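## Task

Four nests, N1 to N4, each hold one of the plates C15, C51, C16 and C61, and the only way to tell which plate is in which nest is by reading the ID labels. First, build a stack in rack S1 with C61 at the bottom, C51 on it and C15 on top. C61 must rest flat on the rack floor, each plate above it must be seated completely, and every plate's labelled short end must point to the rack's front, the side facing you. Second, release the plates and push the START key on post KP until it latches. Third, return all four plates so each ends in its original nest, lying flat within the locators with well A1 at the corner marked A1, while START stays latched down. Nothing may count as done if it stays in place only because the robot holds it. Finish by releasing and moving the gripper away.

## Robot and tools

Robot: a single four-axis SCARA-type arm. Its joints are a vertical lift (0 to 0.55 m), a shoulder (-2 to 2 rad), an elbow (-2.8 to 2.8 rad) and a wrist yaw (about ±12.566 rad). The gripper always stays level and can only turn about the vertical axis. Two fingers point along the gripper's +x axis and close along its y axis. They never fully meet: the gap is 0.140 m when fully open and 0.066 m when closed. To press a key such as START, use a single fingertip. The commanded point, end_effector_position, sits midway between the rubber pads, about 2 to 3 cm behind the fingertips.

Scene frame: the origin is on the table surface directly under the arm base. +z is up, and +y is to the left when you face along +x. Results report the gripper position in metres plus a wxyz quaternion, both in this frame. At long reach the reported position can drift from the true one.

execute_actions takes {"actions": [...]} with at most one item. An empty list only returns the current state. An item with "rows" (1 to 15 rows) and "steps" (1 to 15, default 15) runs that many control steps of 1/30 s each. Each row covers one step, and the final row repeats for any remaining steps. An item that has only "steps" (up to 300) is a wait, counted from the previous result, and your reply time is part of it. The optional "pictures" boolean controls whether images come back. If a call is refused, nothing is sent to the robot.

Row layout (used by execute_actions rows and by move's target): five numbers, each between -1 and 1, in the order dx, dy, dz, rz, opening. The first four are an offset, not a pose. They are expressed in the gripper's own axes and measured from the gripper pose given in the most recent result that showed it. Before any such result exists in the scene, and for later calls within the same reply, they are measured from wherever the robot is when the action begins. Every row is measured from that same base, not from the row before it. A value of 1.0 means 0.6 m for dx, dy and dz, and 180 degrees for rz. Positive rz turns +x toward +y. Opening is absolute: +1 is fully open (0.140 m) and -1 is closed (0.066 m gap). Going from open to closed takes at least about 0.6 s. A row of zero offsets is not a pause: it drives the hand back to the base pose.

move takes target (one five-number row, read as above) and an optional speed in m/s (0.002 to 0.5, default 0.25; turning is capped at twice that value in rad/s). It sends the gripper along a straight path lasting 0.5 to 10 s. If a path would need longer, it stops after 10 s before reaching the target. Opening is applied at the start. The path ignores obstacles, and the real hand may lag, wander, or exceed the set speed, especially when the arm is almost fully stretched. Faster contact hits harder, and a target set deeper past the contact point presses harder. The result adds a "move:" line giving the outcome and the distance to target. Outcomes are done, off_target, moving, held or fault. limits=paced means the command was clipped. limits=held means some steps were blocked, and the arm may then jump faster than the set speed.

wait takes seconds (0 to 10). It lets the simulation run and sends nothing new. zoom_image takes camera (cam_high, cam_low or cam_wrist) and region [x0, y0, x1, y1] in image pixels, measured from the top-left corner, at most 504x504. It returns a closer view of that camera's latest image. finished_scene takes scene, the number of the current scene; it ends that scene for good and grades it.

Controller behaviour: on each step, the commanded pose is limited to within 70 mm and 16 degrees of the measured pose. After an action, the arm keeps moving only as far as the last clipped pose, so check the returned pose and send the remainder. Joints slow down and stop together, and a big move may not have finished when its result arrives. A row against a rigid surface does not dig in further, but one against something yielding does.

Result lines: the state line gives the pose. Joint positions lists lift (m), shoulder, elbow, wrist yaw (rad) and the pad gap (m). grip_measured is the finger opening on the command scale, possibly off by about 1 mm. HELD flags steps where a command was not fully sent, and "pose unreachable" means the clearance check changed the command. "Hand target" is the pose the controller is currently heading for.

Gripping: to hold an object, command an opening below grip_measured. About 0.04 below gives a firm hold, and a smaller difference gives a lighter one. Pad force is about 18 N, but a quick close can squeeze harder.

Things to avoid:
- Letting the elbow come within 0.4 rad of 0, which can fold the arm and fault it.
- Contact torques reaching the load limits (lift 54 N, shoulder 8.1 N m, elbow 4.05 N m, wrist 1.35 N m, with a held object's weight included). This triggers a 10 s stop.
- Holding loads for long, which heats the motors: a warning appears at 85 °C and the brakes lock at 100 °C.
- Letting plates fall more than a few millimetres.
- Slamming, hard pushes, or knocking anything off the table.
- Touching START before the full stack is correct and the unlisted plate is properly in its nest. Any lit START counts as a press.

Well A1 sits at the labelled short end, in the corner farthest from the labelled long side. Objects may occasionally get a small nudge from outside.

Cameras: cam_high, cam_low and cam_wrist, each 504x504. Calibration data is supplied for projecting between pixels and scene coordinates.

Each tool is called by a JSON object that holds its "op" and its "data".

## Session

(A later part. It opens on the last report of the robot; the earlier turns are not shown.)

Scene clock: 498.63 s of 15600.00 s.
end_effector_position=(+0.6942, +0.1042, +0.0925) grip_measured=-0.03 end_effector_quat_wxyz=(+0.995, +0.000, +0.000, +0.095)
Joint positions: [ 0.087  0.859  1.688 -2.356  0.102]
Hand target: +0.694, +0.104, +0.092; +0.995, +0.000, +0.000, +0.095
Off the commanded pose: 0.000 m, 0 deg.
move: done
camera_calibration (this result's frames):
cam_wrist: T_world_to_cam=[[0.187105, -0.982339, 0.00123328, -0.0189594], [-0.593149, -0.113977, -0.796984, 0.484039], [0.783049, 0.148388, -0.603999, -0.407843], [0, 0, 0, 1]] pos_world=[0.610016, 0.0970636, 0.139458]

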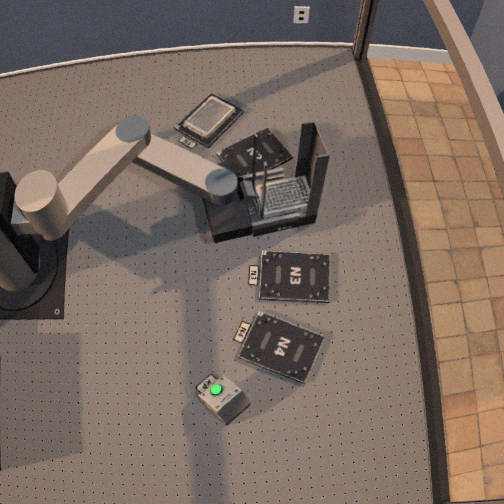

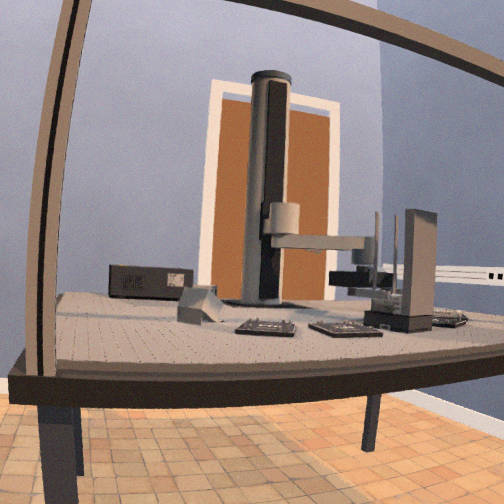

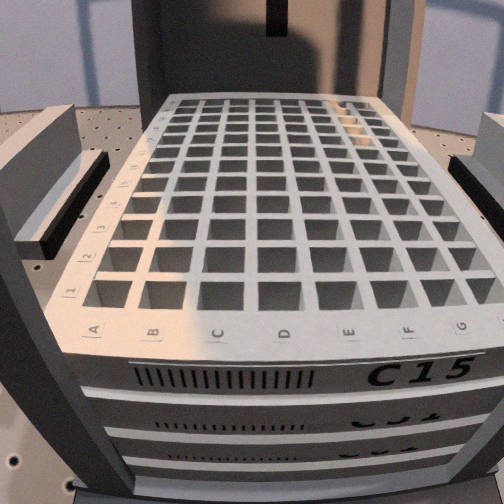

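{"op": "execute_actions", "data": {"actions": [{"rows": [[0,0,0,0,-0.42],[0,0,0,0,-0.42],[0,0,0,0,-0.42],[0,0,0,0,-0.42],[0,0,0,0,-0.45],[0,0,0,0,-0.48],[0,0,0,0,-0.5],[0,0,0,0,-0.52],[0,0,0,0,-0.535],[0,0,0,0,-0.55],[0,0,0,0,-0.565],[0,0,0,0,-0.58],[0,0,0,0,-0.59],[0,0,0,0,-0.6]], "steps": 15}], "pictures": false}}

{"op": "move", "data": {"target": [0,0,0.3825,0,-0.6], "speed": 0.35}}

{"op": "move", "data": {"target": [-0.0381,0.29682,0,0.10151,-0.6], "speed": 0.35}}

{"op": "move", "data": {"target": [0,0,-0.455,0,-0.6], "speed": 0.4}}

{"op": "zoom_image", "data": {"camera": "cam_wrist", "region": [190,270,330,430]}}

Scene clock: 512.17 s of 15600.00 s.
end_effector_position=(+0.6942, +0.1042, +0.0925) grip_measured=-0.55 end_effector_quat_wxyz=(+0.995, +0.000, +0.000, +0.095)
Joint positions: [ 0.087  0.859  1.688 -2.356  0.082]
Hand target: +0.694, +0.104, +0.092; +0.995, +0.000, +0.000, +0.095
Off the commanded pose: 0.000 m, 0 deg.
Steps of this call (steps 1 to 90: nothing new was sent; then 10.03 s passed at rest; steps 91 to 105: all 15 steps of this action). Readings (end_effector_position):
91: (+0.6942, +0.1042, +0.0925)
92: (+0.6942, +0.1042, +0.0925)
94: (+0.6942, +0.1042, +0.0925)
98: (+0.6942, +0.1042, +0.0925)
105: the state above

Scene clock: 513.53 s of 15600.00 s.
end_effector_position=(+0.6942, +0.1042, +0.3220) grip_measured=-0.55 end_effector_quat_wxyz=(+0.995, +0.000, +0.000, +0.095)
Joint positions: [ 0.317  0.859  1.688 -2.356  0.082]
Hand target: +0.694, +0.104, +0.322; +0.995, +0.000, +0.000, +0.095
Off the commanded pose: 0.000 m, 0 deg.
move: done
camera_calibration (this result's frames):
cam_wrist: T_world_to_cam=[[0.187109, -0.982338, 0.00123328, -0.0192431], [-0.593148, -0.11398, -0.796984, 0.666975], [0.783049, 0.148392, -0.603999, -0.269205], [0, 0, 0, 1]] pos_world=[0.610016, 0.0970661, 0.368993]

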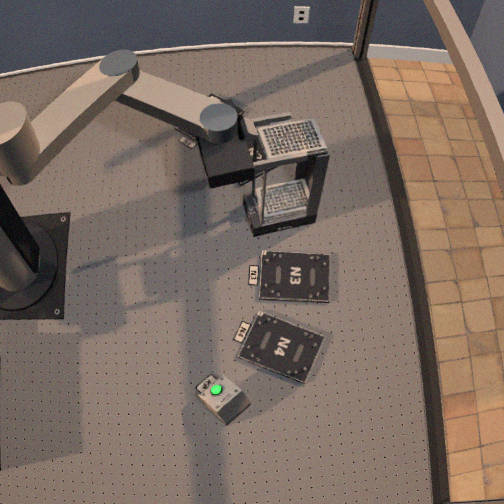

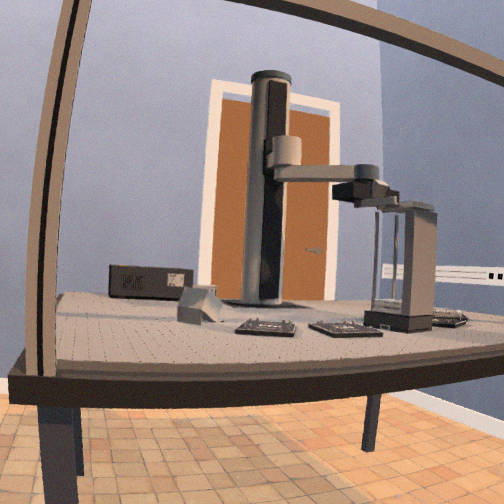

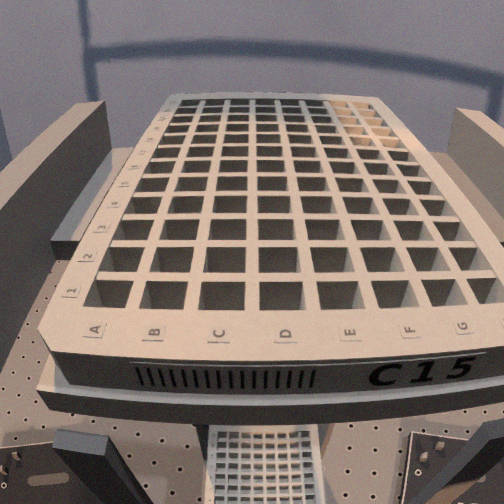

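Scene clock: 514.43 s of 15600.00 s.
end_effector_position=(+0.6378, +0.2750, +0.3220) grip_measured=-0.55 end_effector_quat_wxyz=(+0.968, +0.000, +0.000, +0.253)
Joint positions: [ 0.317  1.181  1.741 -2.41   0.082]
Hand target: +0.638, +0.275, +0.322; +0.968, +0.000, +0.000, +0.252
Off the commanded pose: 0.000 m, 0 deg.
move: done
camera_calibration (this result's frames):
cam_wrist: T_world_to_cam=[[0.48644, -0.873713, 0.00123328, -0.0617333], [-0.527245, -0.294668, -0.796984, 0.66066], [0.696699, 0.387034, -0.603999, -0.260959], [0, 0, 0, 1]] pos_world=[0.560169, 0.241738, 0.368993]

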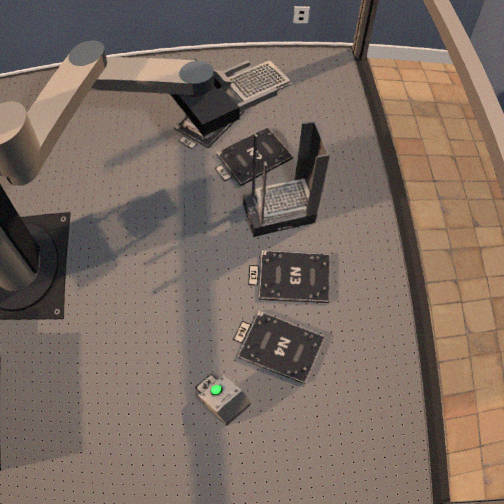

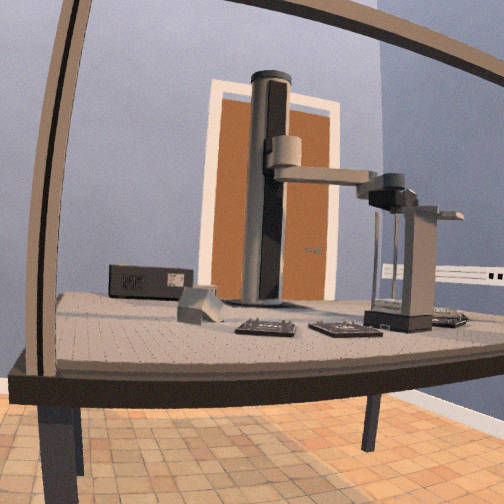

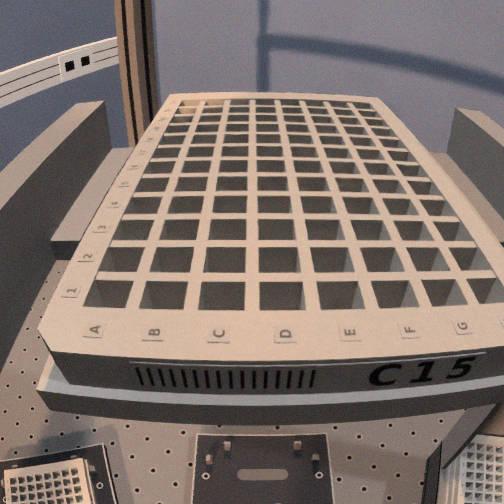

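Scene clock: 515.67 s of 15600.00 s.
end_effector_position=(+0.6378, +0.2750, +0.0489) grip_measured=-0.55 end_effector_quat_wxyz=(+0.968, +0.000, +0.000, +0.253)
Joint positions: [ 0.044  1.18   1.741 -2.41   0.082]
Hand target: +0.638, +0.275, +0.049; +0.968, +0.000, +0.000, +0.253
Off the commanded pose: 0.000 m, 0 deg.
move: done
camera_calibration (this result's frames):
cam_wrist: T_world_to_cam=[[0.486409, -0.873731, 0.00123328, -0.0613856], [-0.527255, -0.29465, -0.796984, 0.443036], [0.696713, 0.38701, -0.603999, -0.425884], [0, 0, 0, 1]] pos_world=[0.560171, 0.241727, 0.0959348]

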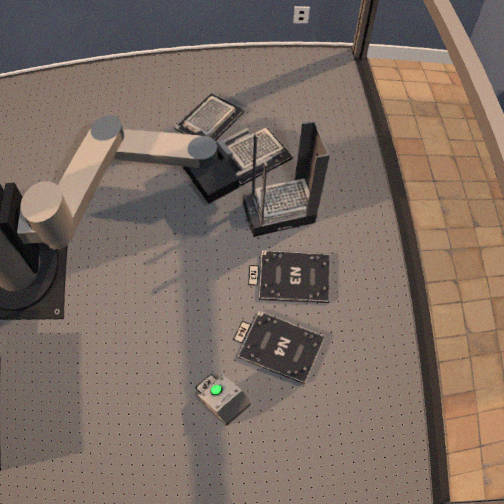

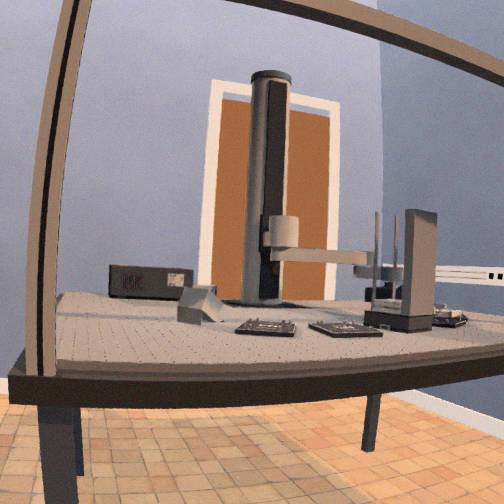

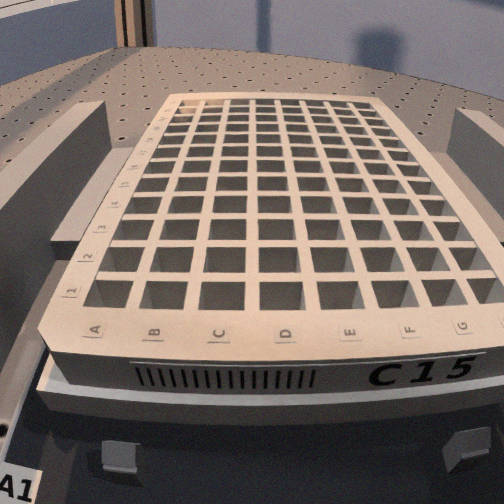

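Region (190, 270, 330, 430) of cam_wrist's 504x504 image, scaled by 3.150, with more detail than that image has; it fills the left 441 columns of this view, and the rest is white.

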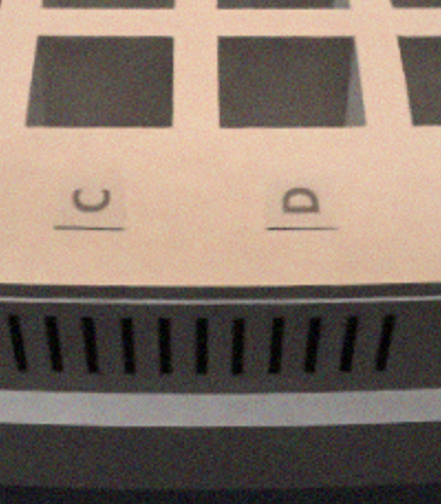

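{"op": "execute_actions", "data": {"actions": [{"rows": [[0,0,-0.002,0,-0.6],[0,0,-0.004,0,-0.6],[0,0,-0.0065,0,-0.6],[0,0,-0.009,0,-0.6],[0,0,-0.0115,0,-0.6],[0,0,-0.014,0,-0.6],[0,0,-0.0163,0,-0.6],[0,0,-0.0185,0,-0.6],[0,0,-0.0205,0,-0.6],[0,0,-0.022,0,-0.6],[0,0,-0.0232,0,-0.6],[0,0,-0.024,0,-0.6],[0,0,-0.0245,0,-0.6],[0,0,-0.0248,0,-0.6]], "steps": 15}], "pictures": false}}

{"op": "execute_actions", "data": {"actions": [{"rows": [[0,0,0,0,-0.58],[0,0,0,0,-0.56],[0,0,0,0,-0.54],[0,0,0,0,-0.52],[0,0,0,0,-0.45],[0,0,0,0,-0.3],[0,0,0,0,-0.1],[0,0,0,0,0.15]], "steps": 13}]}}

{"op": "zoom_image", "data": {"camera": "cam_wrist", "region": [190,270,330,430]}}

{"op": "move", "data": {"target": [-0.13333,0,0.0757,0,0.15], "speed": 0.35}}

{"op": "move", "data": {"target": [-0.1455,-0.22038,0,-0.10185,-0.1], "speed": 0.4}}

{"op": "move", "data": {"target": [0.23333,0,0,0,-0.03], "speed": 0.35}}

{"op": "zoom_image", "data": {"camera": "cam_wrist", "region": [190,270,330,430]}}

Scene clock: 527.53 s of 15600.00 s.
end_effector_position=(+0.6378, +0.2750, +0.0340) grip_measured=-0.55 end_effector_quat_wxyz=(+0.968, +0.000, +0.000, +0.253)
Joint positions: [ 0.029  1.18   1.741 -2.41   0.082]
Hand target: +0.638, +0.275, +0.034; +0.968, +0.000, +0.000, +0.253
Off the commanded pose: 0.000 m, 0 deg.
Steps of this call (steps 1 to 90: nothing new was sent; then 8.37 s passed at rest; steps 91 to 105: all 15 steps of this action). Readings (end_effector_position):
91: (+0.6378, +0.2750, +0.0488)
92: (+0.6378, +0.2750, +0.0478)
94: (+0.6378, +0.2750, +0.0451)
98: (+0.6378, +0.2750, +0.0392)
105: the state above

Scene clock: 527.97 s of 15600.00 s.
end_effector_position=(+0.6378, +0.2750, +0.0340) grip_measured=+0.15 end_effector_quat_wxyz=(+0.968, +0.000, +0.000, +0.253)
Joint positions: [ 0.029  1.18   1.741 -2.41   0.109]
Hand target: +0.638, +0.275, +0.034; +0.968, +0.000, +0.000, +0.253
Off the commanded pose: 0.000 m, 0 deg.
Steps of this call (steps 1 to 13: all 13 steps of this action). Readings (end_effector_position):
1: (+0.6378, +0.2750, +0.0340)
2: (+0.6378, +0.2750, +0.0340)
4: (+0.6378, +0.2750, +0.0340)
8: (+0.6378, +0.2750, +0.0340)
13: the state above
camera_calibration (this result's frames):
cam_wrist: T_world_to_cam=[[0.486392, -0.87374, 0.00123328, -0.0613598], [-0.527261, -0.294639, -0.796984, 0.431166], [0.69672, 0.386996, -0.603999, -0.434879], [0, 0, 0, 1]] pos_world=[0.560171, 0.241722, 0.0810419]

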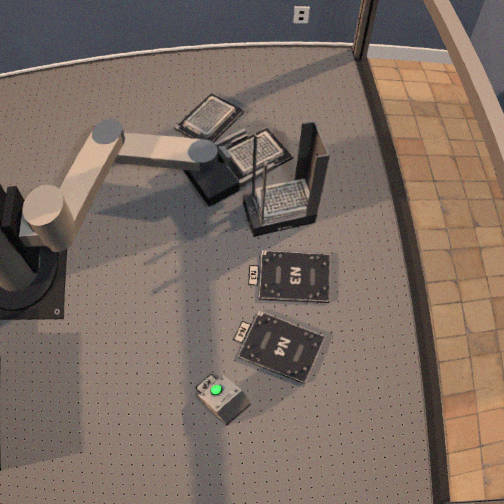

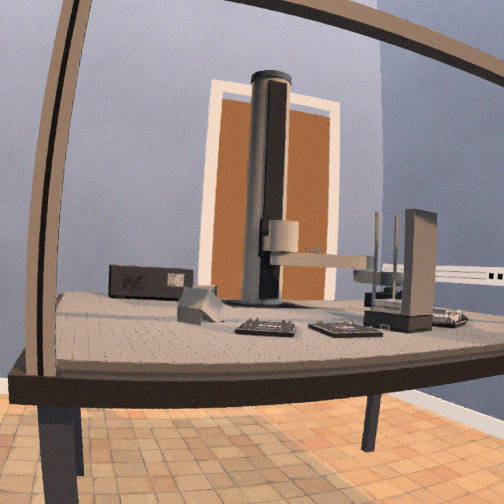

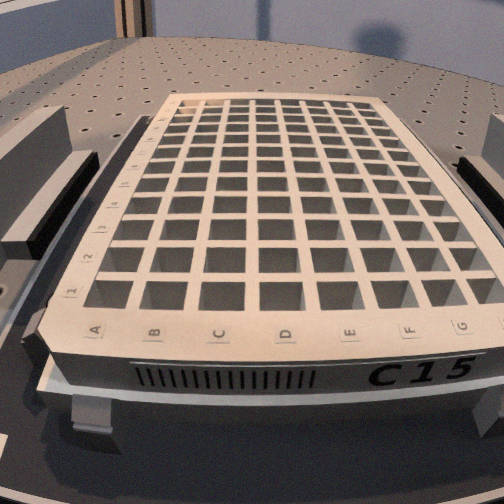

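Region (190, 270, 330, 430) of cam_wrist's 504x504 image, scaled by 3.150, with more detail than that image has; it fills the left 441 columns of this view, and the rest is white.

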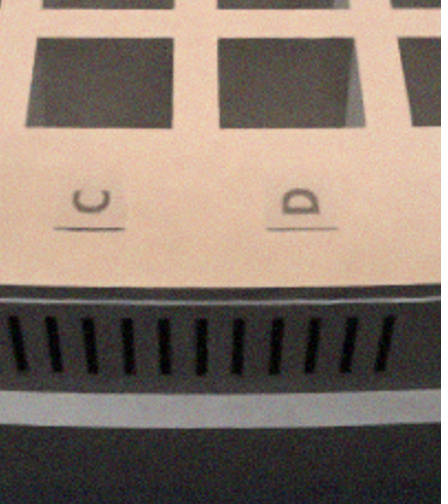

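Scene clock: 528.97 s of 15600.00 s.
end_effector_position=(+0.5680, +0.2358, +0.0795) grip_measured=+0.15 end_effector_quat_wxyz=(+0.968, +0.000, +0.000, +0.253)
Joint positions: [ 0.075  1.369  1.311 -2.169  0.109]
Hand target: +0.568, +0.236, +0.079; +0.968, +0.000, +0.000, +0.253
Off the commanded pose: 0.000 m, 0 deg.
move: done
camera_calibration (this result's frames):
cam_wrist: T_world_to_cam=[[0.486006, -0.873955, 0.00123328, -0.0613877], [-0.527391, -0.294406, -0.796984, 0.419087], [0.696891, 0.386688, -0.603999, -0.343666], [0, 0, 0, 1]] pos_world=[0.490355, 0.202623, 0.126508]

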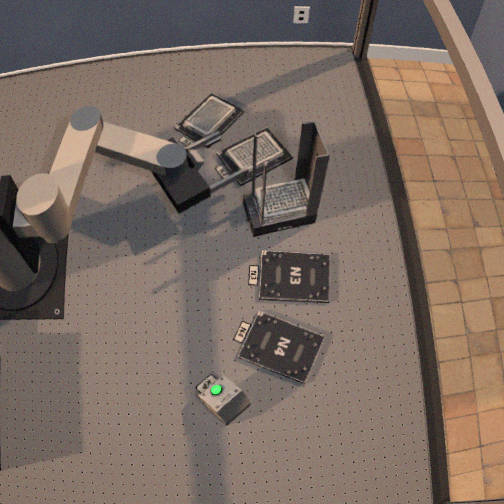

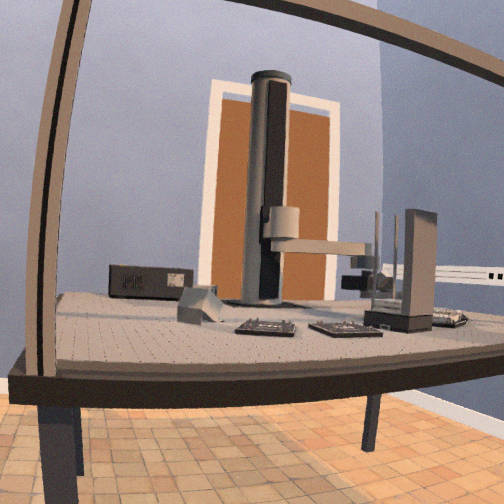

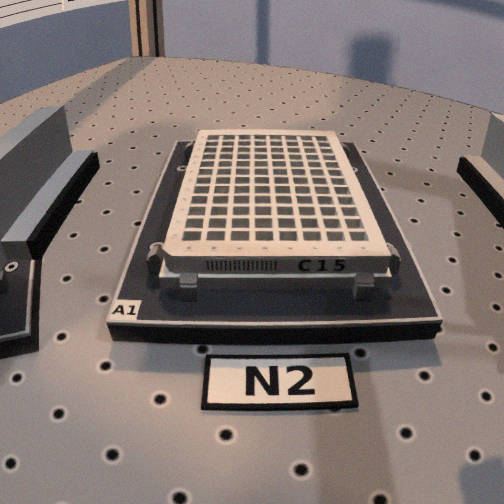

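Scene clock: 529.80 s of 15600.00 s.
end_effector_position=(+0.5565, +0.0776, +0.0795) grip_measured=-0.10 end_effector_quat_wxyz=(+0.996, +0.000, +0.000, +0.095)
Joint positions: [ 0.074  1.141  0.989 -1.941  0.099]
Hand target: +0.556, +0.078, +0.080; +0.995, +0.000, +0.000, +0.095
Off the commanded pose: 0.000 m, 0 deg.
move: done
camera_calibration (this result's frames):
cam_wrist: T_world_to_cam=[[0.185564, -0.982631, 0.00123328, -0.0184359], [-0.593327, -0.113046, -0.796984, 0.388999], [0.783281, 0.147159, -0.603999, -0.303892], [0, 0, 0, 1]] pos_world=[0.472257, 0.0705797, 0.126498]

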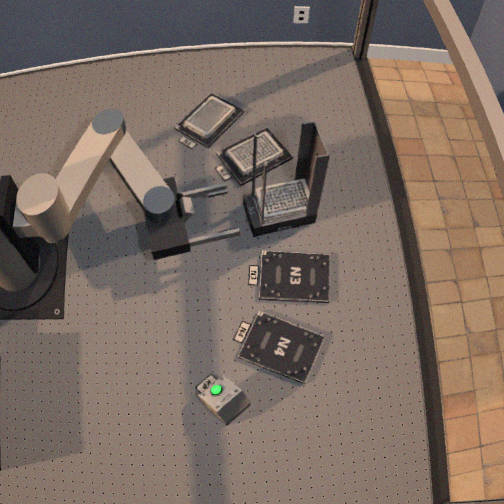

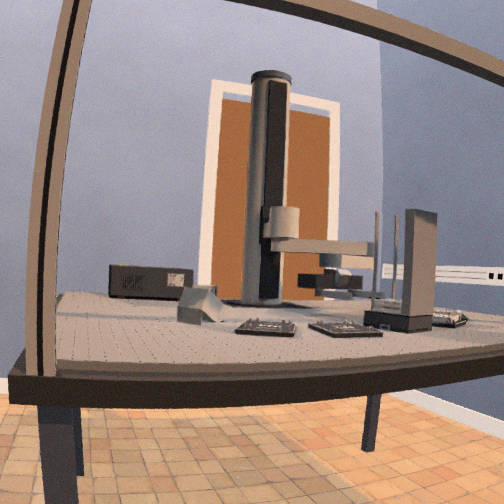

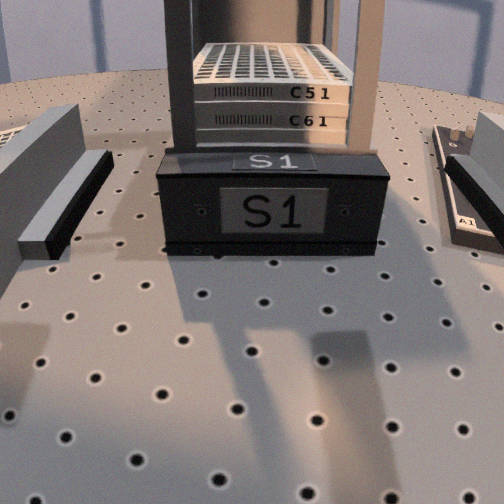

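Scene clock: 530.70 s of 15600.00 s.
end_effector_position=(+0.6940, +0.1040, +0.0795) grip_measured=-0.03 end_effector_quat_wxyz=(+0.995, +0.000, +0.000, +0.095)
Joint positions: [ 0.075  0.86   1.687 -2.356  0.102]
Hand target: +0.694, +0.104, +0.079; +0.996, +0.000, +0.000, +0.095
Off the commanded pose: 0.000 m, 0 deg.
move: done
camera_calibration (this result's frames):
cam_wrist: T_world_to_cam=[[0.185985, -0.982552, 0.00123328, -0.0183478], [-0.593278, -0.113301, -0.796984, 0.473569], [0.783218, 0.147496, -0.603999, -0.415462], [0, 0, 0, 1]] pos_world=[0.609768, 0.096907, 0.126511]

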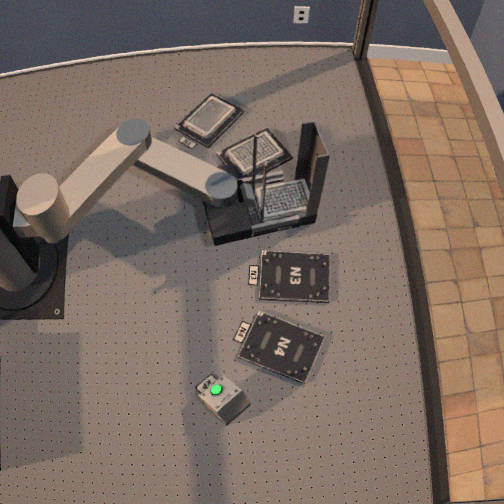

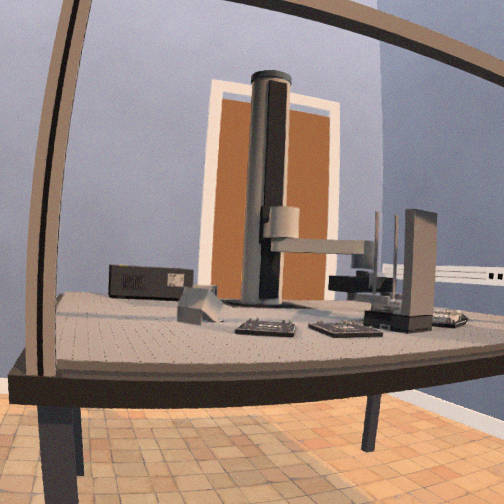

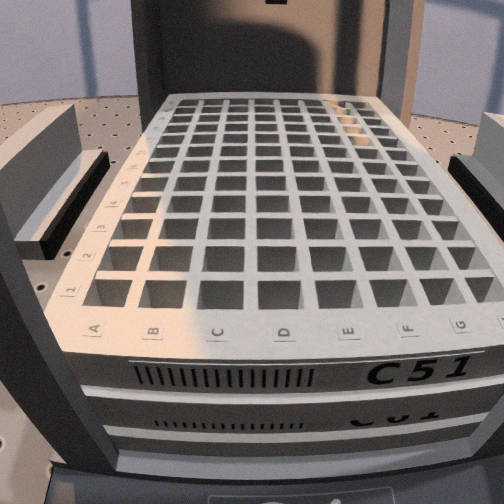

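Region (190, 270, 330, 430) of cam_wrist's 504x504 image, scaled by 3.150, with more detail than that image has; it fills the left 441 columns of this view, and the rest is white.

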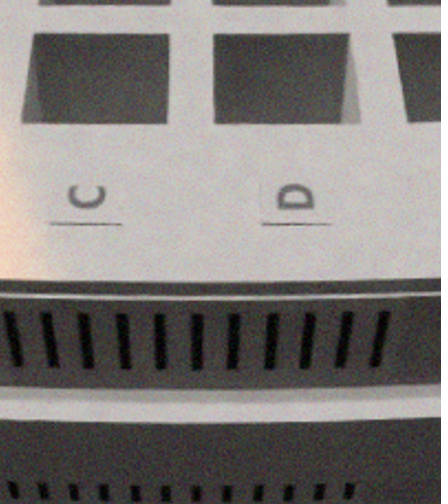

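{"op": "execute_actions", "data": {"actions": [{"rows": [[0.0002,0.0002,0,0,-0.42],[0.0002,0.0002,0,0,-0.42],[0.0002,0.0002,0,0,-0.42],[0.0002,0.0002,0,0,-0.42],[0.0002,0.0002,0,0,-0.45],[0.0002,0.0002,0,0,-0.48],[0.0002,0.0002,0,0,-0.5],[0.0002,0.0002,0,0,-0.52],[0.0002,0.0002,0,0,-0.535],[0.0002,0.0002,0,0,-0.55],[0.0002,0.0002,0,0,-0.565],[0.0002,0.0002,0,0,-0.58],[0.0002,0.0002,0,0,-0.59],[0.0002,0.0002,0,0,-0.6]], "steps": 15}], "pictures": false}}

{"op": "move", "data": {"target": [0,0,0.4042,0,-0.6], "speed": 0.37}}

{"op": "move", "data": {"target": [-0.03518,-0.28537,0,-0.10095,-0.6], "speed": 0.35}}

{"op": "move", "data": {"target": [0,0,-0.455,0,-0.6], "speed": 0.4}}

{"op": "zoom_image", "data": {"camera": "cam_wrist", "region": [190,270,330,430]}}

Scene clock: 544.17 s of 15600.00 s.
end_effector_position=(+0.6941, +0.1042, +0.0795) grip_measured=-0.55 end_effector_quat_wxyz=(+0.995, +0.000, +0.000, +0.095)
Joint positions: [ 0.075  0.859  1.687 -2.356  0.082]
Hand target: +0.694, +0.104, +0.080; +0.995, +0.000, +0.000, +0.095
Off the commanded pose: 0.000 m, 0 deg.
Steps of this call (steps 1 to 90: nothing new was sent; then 9.97 s passed at rest; steps 91 to 105: all 15 steps of this action). Readings (end_effector_position):
91: (+0.6940, +0.1040, +0.0795)
92: (+0.6941, +0.1042, +0.0795)
94: (+0.6941, +0.1042, +0.0795)
98: (+0.6941, +0.1042, +0.0795)
105: the state above

Scene clock: 545.57 s of 15600.00 s.
end_effector_position=(+0.6941, +0.1042, +0.3221) grip_measured=-0.55 end_effector_quat_wxyz=(+0.995, +0.000, +0.000, +0.095)
Joint positions: [ 0.317  0.859  1.687 -2.356  0.082]
Hand target: +0.694, +0.104, +0.322; +0.995, +0.000, +0.000, +0.095
Off the commanded pose: 0.000 m, 0 deg.
move: done
camera_calibration (this result's frames):
cam_wrist: T_world_to_cam=[[0.186426, -0.982468, 0.00123328, -0.0187761], [-0.593228, -0.113567, -0.796984, 0.666948], [0.783152, 0.147847, -0.603999, -0.269047], [0, 0, 0, 1]] pos_world=[0.609857, 0.097074, 0.369066]

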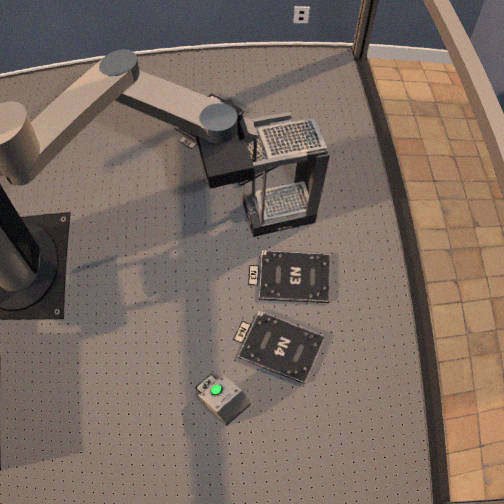

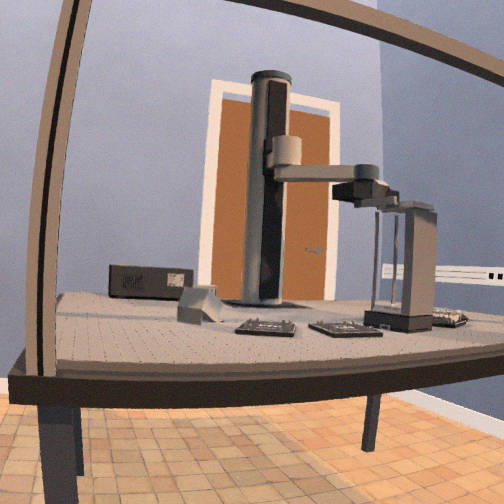

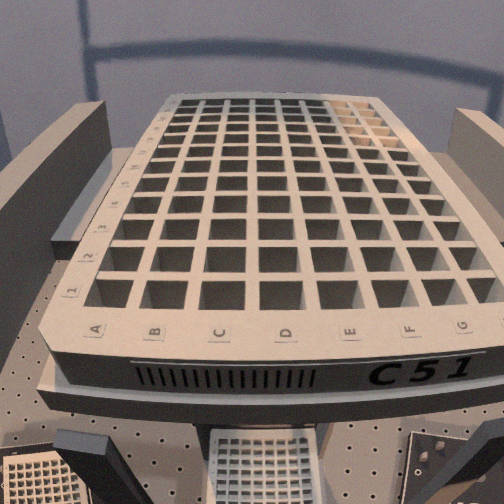

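Scene clock: 546.50 s of 15600.00 s.
end_effector_position=(+0.7057, -0.0681, +0.3221) grip_measured=-0.55 end_effector_quat_wxyz=(+0.998, +0.000, +0.000, -0.063)
Joint positions: [ 0.317  0.516  1.72  -2.364  0.082]
Hand target: +0.706, -0.068, +0.322; +0.998, +0.000, +0.000, -0.063
Off the commanded pose: 0.000 m, 0 deg.
move: done
camera_calibration (this result's frames):
cam_wrist: T_world_to_cam=[[-0.129503, -0.991578, 0.00123328, 0.0320932], [-0.599041, 0.0772449, -0.796984, 0.671367], [0.790177, -0.10395, -0.603999, -0.274775], [0, 0, 0, 1]] pos_world=[0.623453, -0.0485997, 0.369065]

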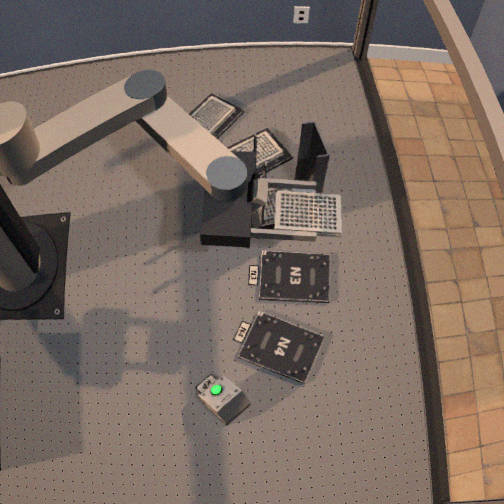

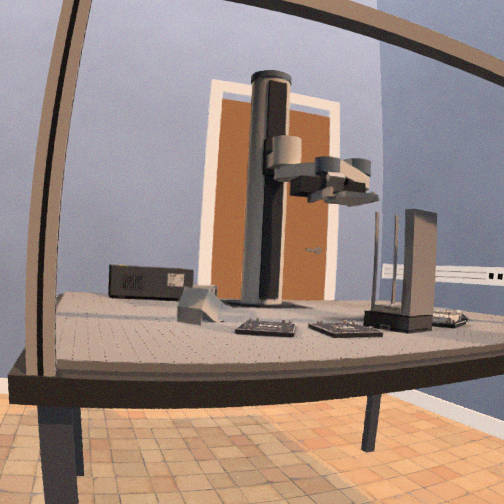

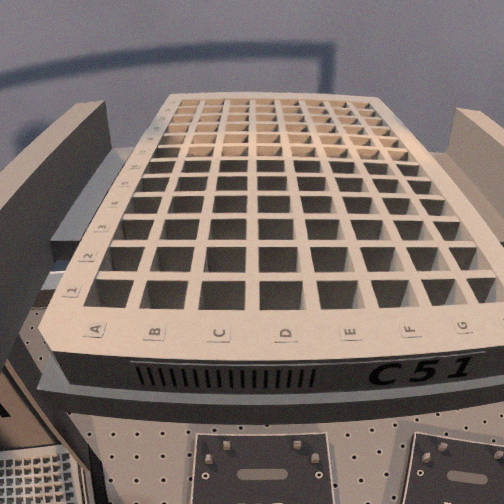

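Scene clock: 547.73 s of 15600.00 s.
end_effector_position=(+0.7057, -0.0681, +0.0490) grip_measured=-0.55 end_effector_quat_wxyz=(+0.998, +0.000, +0.000, -0.063)
Joint positions: [ 0.044  0.516  1.72  -2.364  0.082]
Hand target: +0.706, -0.068, +0.049; +0.998, +0.000, +0.000, -0.063
Off the commanded pose: 0.000 m, 0 deg.
move: done
camera_calibration (this result's frames):
cam_wrist: T_world_to_cam=[[-0.129529, -0.991575, 0.00123328, 0.0324432], [-0.599039, 0.0772607, -0.796984, 0.45374], [0.790174, -0.103971, -0.603999, -0.439697], [0, 0, 0, 1]] pos_world=[0.623447, -0.0486021, 0.0960071]

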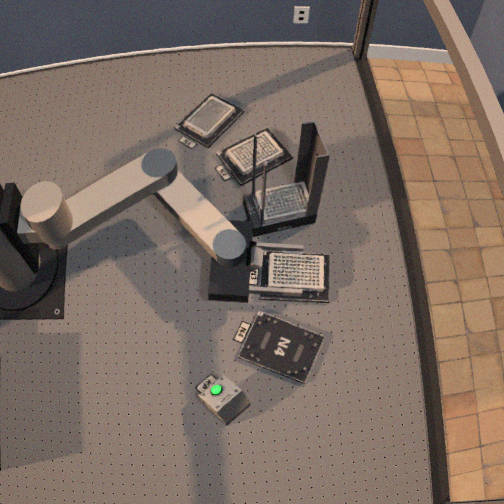

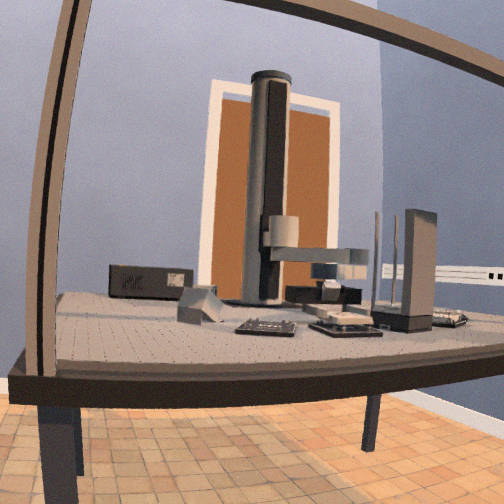

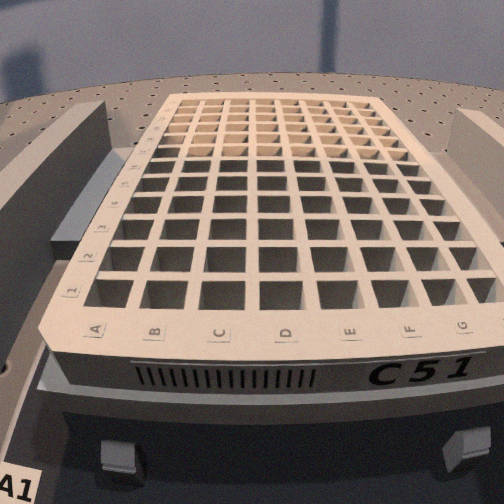

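Region (190, 270, 330, 430) of cam_wrist's 504x504 image, scaled by 3.150, with more detail than that image has; it fills the left 441 columns of this view, and the rest is white.

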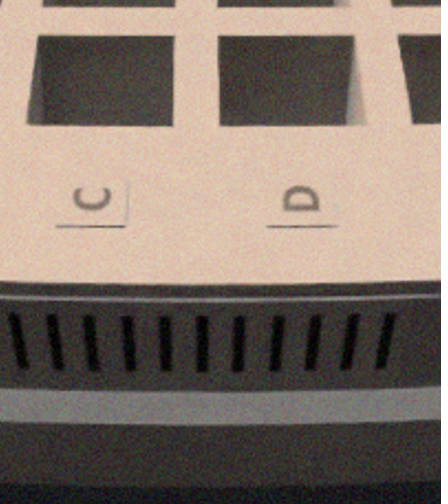

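{"op": "execute_actions", "data": {"actions": [{"rows": [[0,0,-0.002,0,-0.6],[0,0,-0.004,0,-0.6],[0,0,-0.0065,0,-0.6],[0,0,-0.009,0,-0.6],[0,0,-0.0115,0,-0.6],[0,0,-0.014,0,-0.6],[0,0,-0.0163,0,-0.6],[0,0,-0.0185,0,-0.6],[0,0,-0.0205,0,-0.6],[0,0,-0.022,0,-0.6],[0,0,-0.0232,0,-0.6],[0,0,-0.024,0,-0.6],[0,0,-0.0245,0,-0.6],[0,0,-0.0248,0,-0.6]], "steps": 15}], "pictures": false}}

{"op": "execute_actions", "data": {"actions": [{"rows": [[0,0,0,0,-0.58],[0,0,0,0,-0.56],[0,0,0,0,-0.54],[0,0,0,0,-0.52],[0,0,0,0,-0.45],[0,0,0,0,-0.3],[0,0,0,0,-0.1],[0,0,0,0,0.12]], "steps": 13}]}}

{"op": "zoom_image", "data": {"camera": "cam_wrist", "region": [190,270,330,430]}}

{"op": "move", "data": {"target": [-0.16667,0,0.0565,0,0.12], "speed": 0.35}}

{"op": "move", "data": {"target": [-0.071,0.22238,-0.0026,0.10092,-0.05], "speed": 0.4}}

{"op": "move", "data": {"target": [0.19167,0,0,0,-0.03], "speed": 0.35}}

{"op": "zoom_image", "data": {"camera": "cam_wrist", "region": [190,270,330,430]}}

Scene clock: 557.73 s of 15600.00 s.
end_effector_position=(+0.7057, -0.0681, +0.0341) grip_measured=-0.55 end_effector_quat_wxyz=(+0.998, +0.000, +0.000, -0.063)
Joint positions: [ 0.029  0.516  1.72  -2.364  0.082]
Hand target: +0.706, -0.068, +0.034; +0.998, +0.000, +0.000, -0.063
Off the commanded pose: 0.000 m, 0 deg.
Steps of this call (steps 1 to 90: nothing new was sent; then 6.50 s passed at rest; steps 91 to 105: all 15 steps of this action). Readings (end_effector_position):
91: (+0.7057, -0.0681, +0.0489)
92: (+0.7057, -0.0681, +0.0479)
94: (+0.7057, -0.0681, +0.0452)
98: (+0.7057, -0.0681, +0.0393)
105: the state above

Scene clock: 558.17 s of 15600.00 s.
end_effector_position=(+0.7057, -0.0681, +0.0341) grip_measured=+0.12 end_effector_quat_wxyz=(+0.998, +0.000, +0.000, -0.063)
Joint positions: [ 0.029  0.516  1.72  -2.364  0.107]
Hand target: +0.706, -0.068, +0.034; +0.998, +0.000, +0.000, -0.063
Off the commanded pose: 0.000 m, 0 deg.
Steps of this call (steps 1 to 13: all 13 steps of this action). Readings (end_effector_position):
1: (+0.7057, -0.0681, +0.0341)
2: (+0.7057, -0.0681, +0.0341)
4: (+0.7057, -0.0681, +0.0341)
8: (+0.7057, -0.0681, +0.0341)
13: the state above
camera_calibration (this result's frames):
cam_wrist: T_world_to_cam=[[-0.129535, -0.991574, 0.00123328, 0.0324637], [-0.599038, 0.0772643, -0.796984, 0.44187], [0.790174, -0.103976, -0.603999, -0.448691], [0, 0, 0, 1]] pos_world=[0.623446, -0.0486036, 0.0811141]

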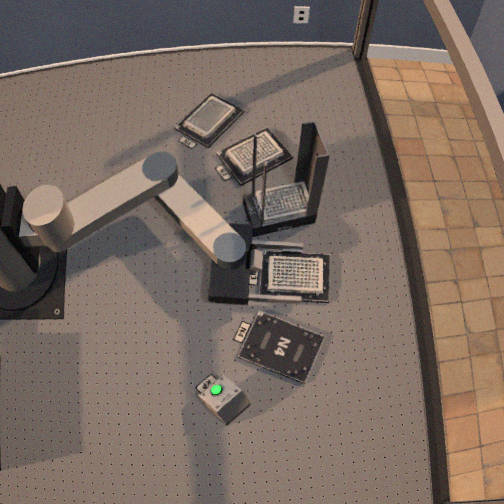

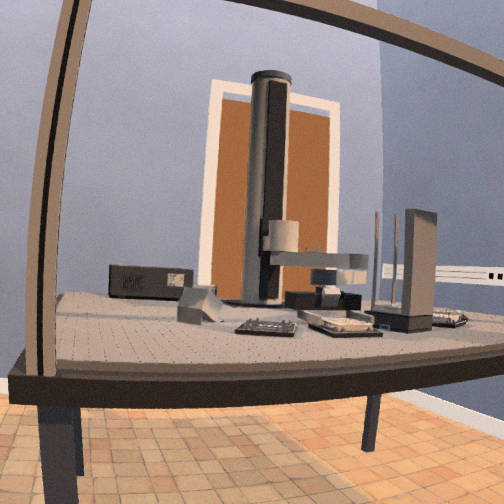

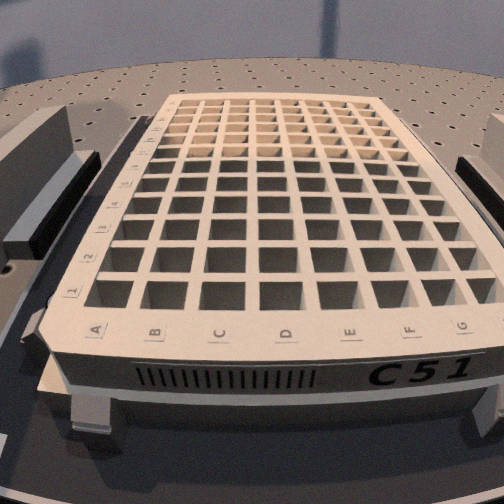

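Region (190, 270, 330, 430) of cam_wrist's 504x504 image, scaled by 3.150, with more detail than that image has; it fills the left 441 columns of this view, and the rest is white.

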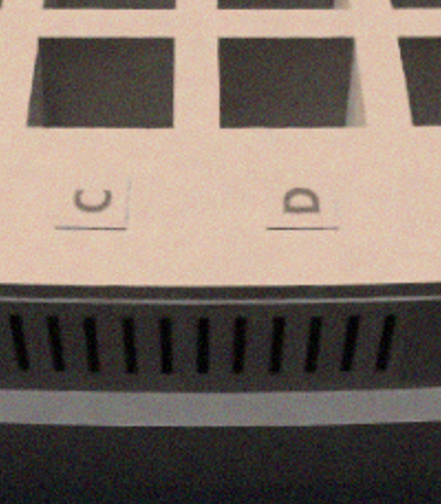

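Scene clock: 559.17 s of 15600.00 s.
end_effector_position=(+0.6064, -0.0555, +0.0681) grip_measured=+0.12 end_effector_quat_wxyz=(+0.998, +0.000, +0.000, -0.064)
Joint positions: [ 0.063  0.731  1.198 -2.057  0.107]
Hand target: +0.606, -0.055, +0.068; +0.998, +0.000, +0.000, -0.063
Off the commanded pose: 0.000 m, 0 deg.
move: done
camera_calibration (this result's frames):
cam_wrist: T_world_to_cam=[[-0.129998, -0.991513, 0.00123328, 0.0323997], [-0.599002, 0.0775444, -0.796984, 0.408501], [0.790125, -0.104345, -0.603999, -0.348459], [0, 0, 0, 1]] pos_world=[0.524231, -0.0359124, 0.11506]

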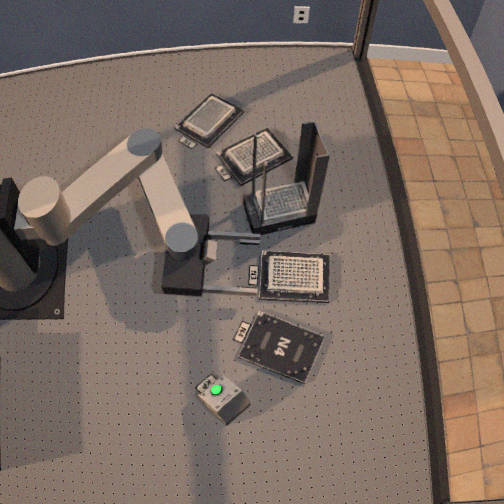

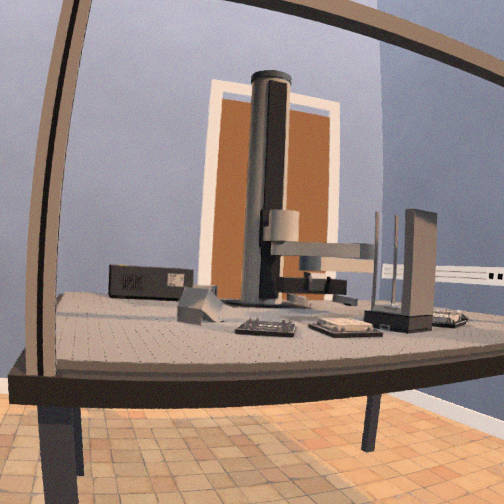

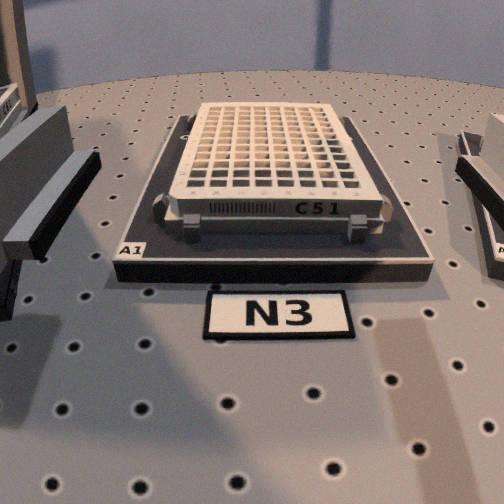

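Scene clock: 560.03 s of 15600.00 s.
end_effector_position=(+0.5811, +0.0825, +0.0665) grip_measured=-0.05 end_effector_quat_wxyz=(+0.995, +0.000, +0.000, +0.095)
Joint positions: [ 0.062  1.101  1.102 -2.012  0.101]
Hand target: +0.581, +0.082, +0.066; +0.996, +0.000, +0.000, +0.095
Off the commanded pose: 0.000 m, 0 deg.
move: done
camera_calibration (this result's frames):
cam_wrist: T_world_to_cam=[[0.186466, -0.982461, 0.00123328, -0.0187148], [-0.593223, -0.113591, -0.796984, 0.393856], [0.783146, 0.147879, -0.603999, -0.331756], [0, 0, 0, 1]] pos_world=[0.496947, 0.0754118, 0.11354]

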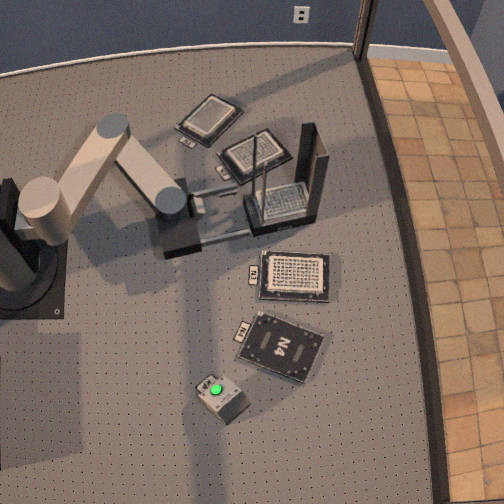

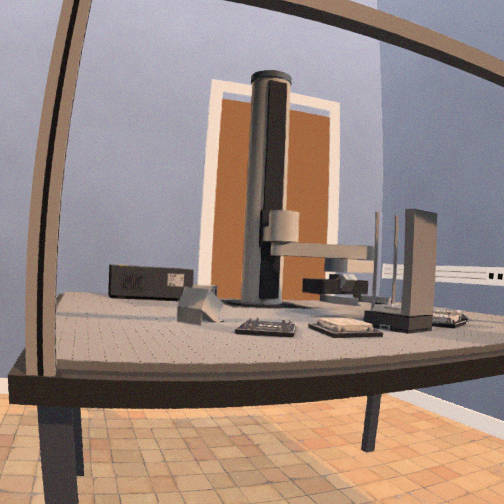

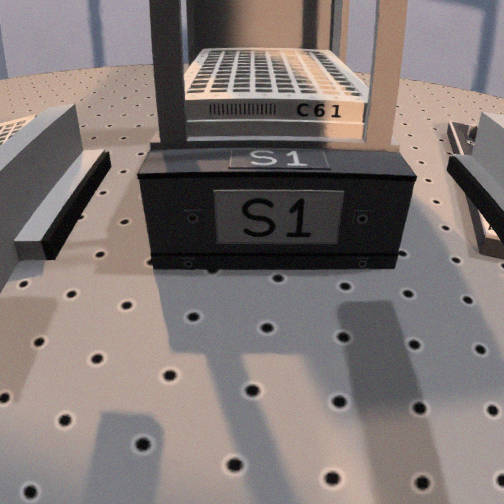

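Scene clock: 560.87 s of 15600.00 s.
end_effector_position=(+0.6941, +0.1043, +0.0665) grip_measured=-0.03 end_effector_quat_wxyz=(+0.995, +0.000, +0.000, +0.095)
Joint positions: [ 0.062  0.859  1.688 -2.356  0.102]
Hand target: +0.694, +0.104, +0.067; +0.995, +0.000, +0.000, +0.095
Off the commanded pose: 0.000 m, 0 deg.
move: done
camera_calibration (this result's frames):
cam_wrist: T_world_to_cam=[[0.186887, -0.982381, 0.00123328, -0.0186934], [-0.593174, -0.113845, -0.796984, 0.46333], [0.783082, 0.148215, -0.603999, -0.423406], [0, 0, 0, 1]] pos_world=[0.609891, 0.097139, 0.113553]

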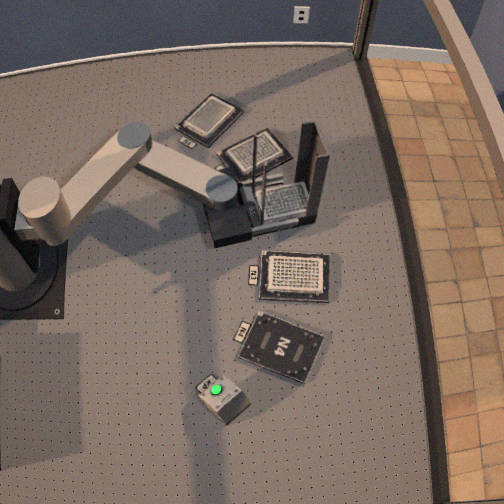

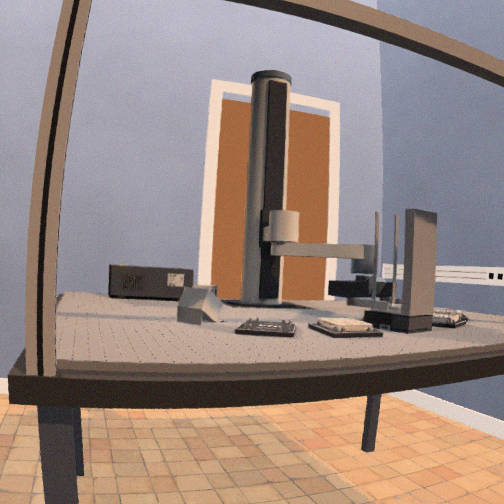

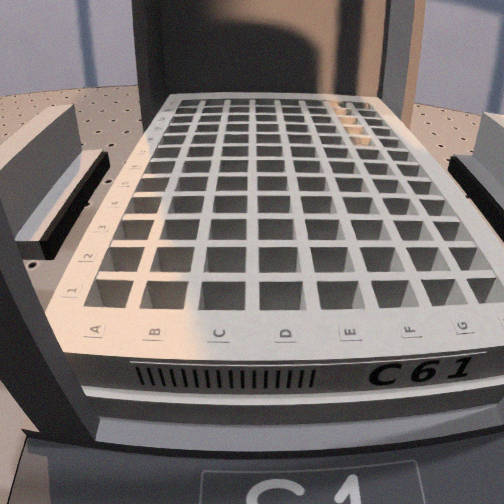

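Region (190, 270, 330, 430) of cam_wrist's 504x504 image, scaled by 3.150, with more detail than that image has; it fills the left 441 columns of this view, and the rest is white.

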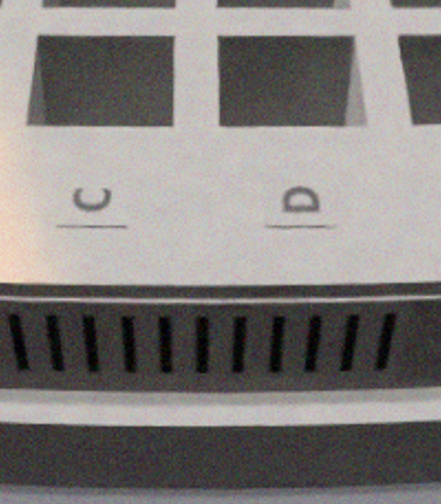

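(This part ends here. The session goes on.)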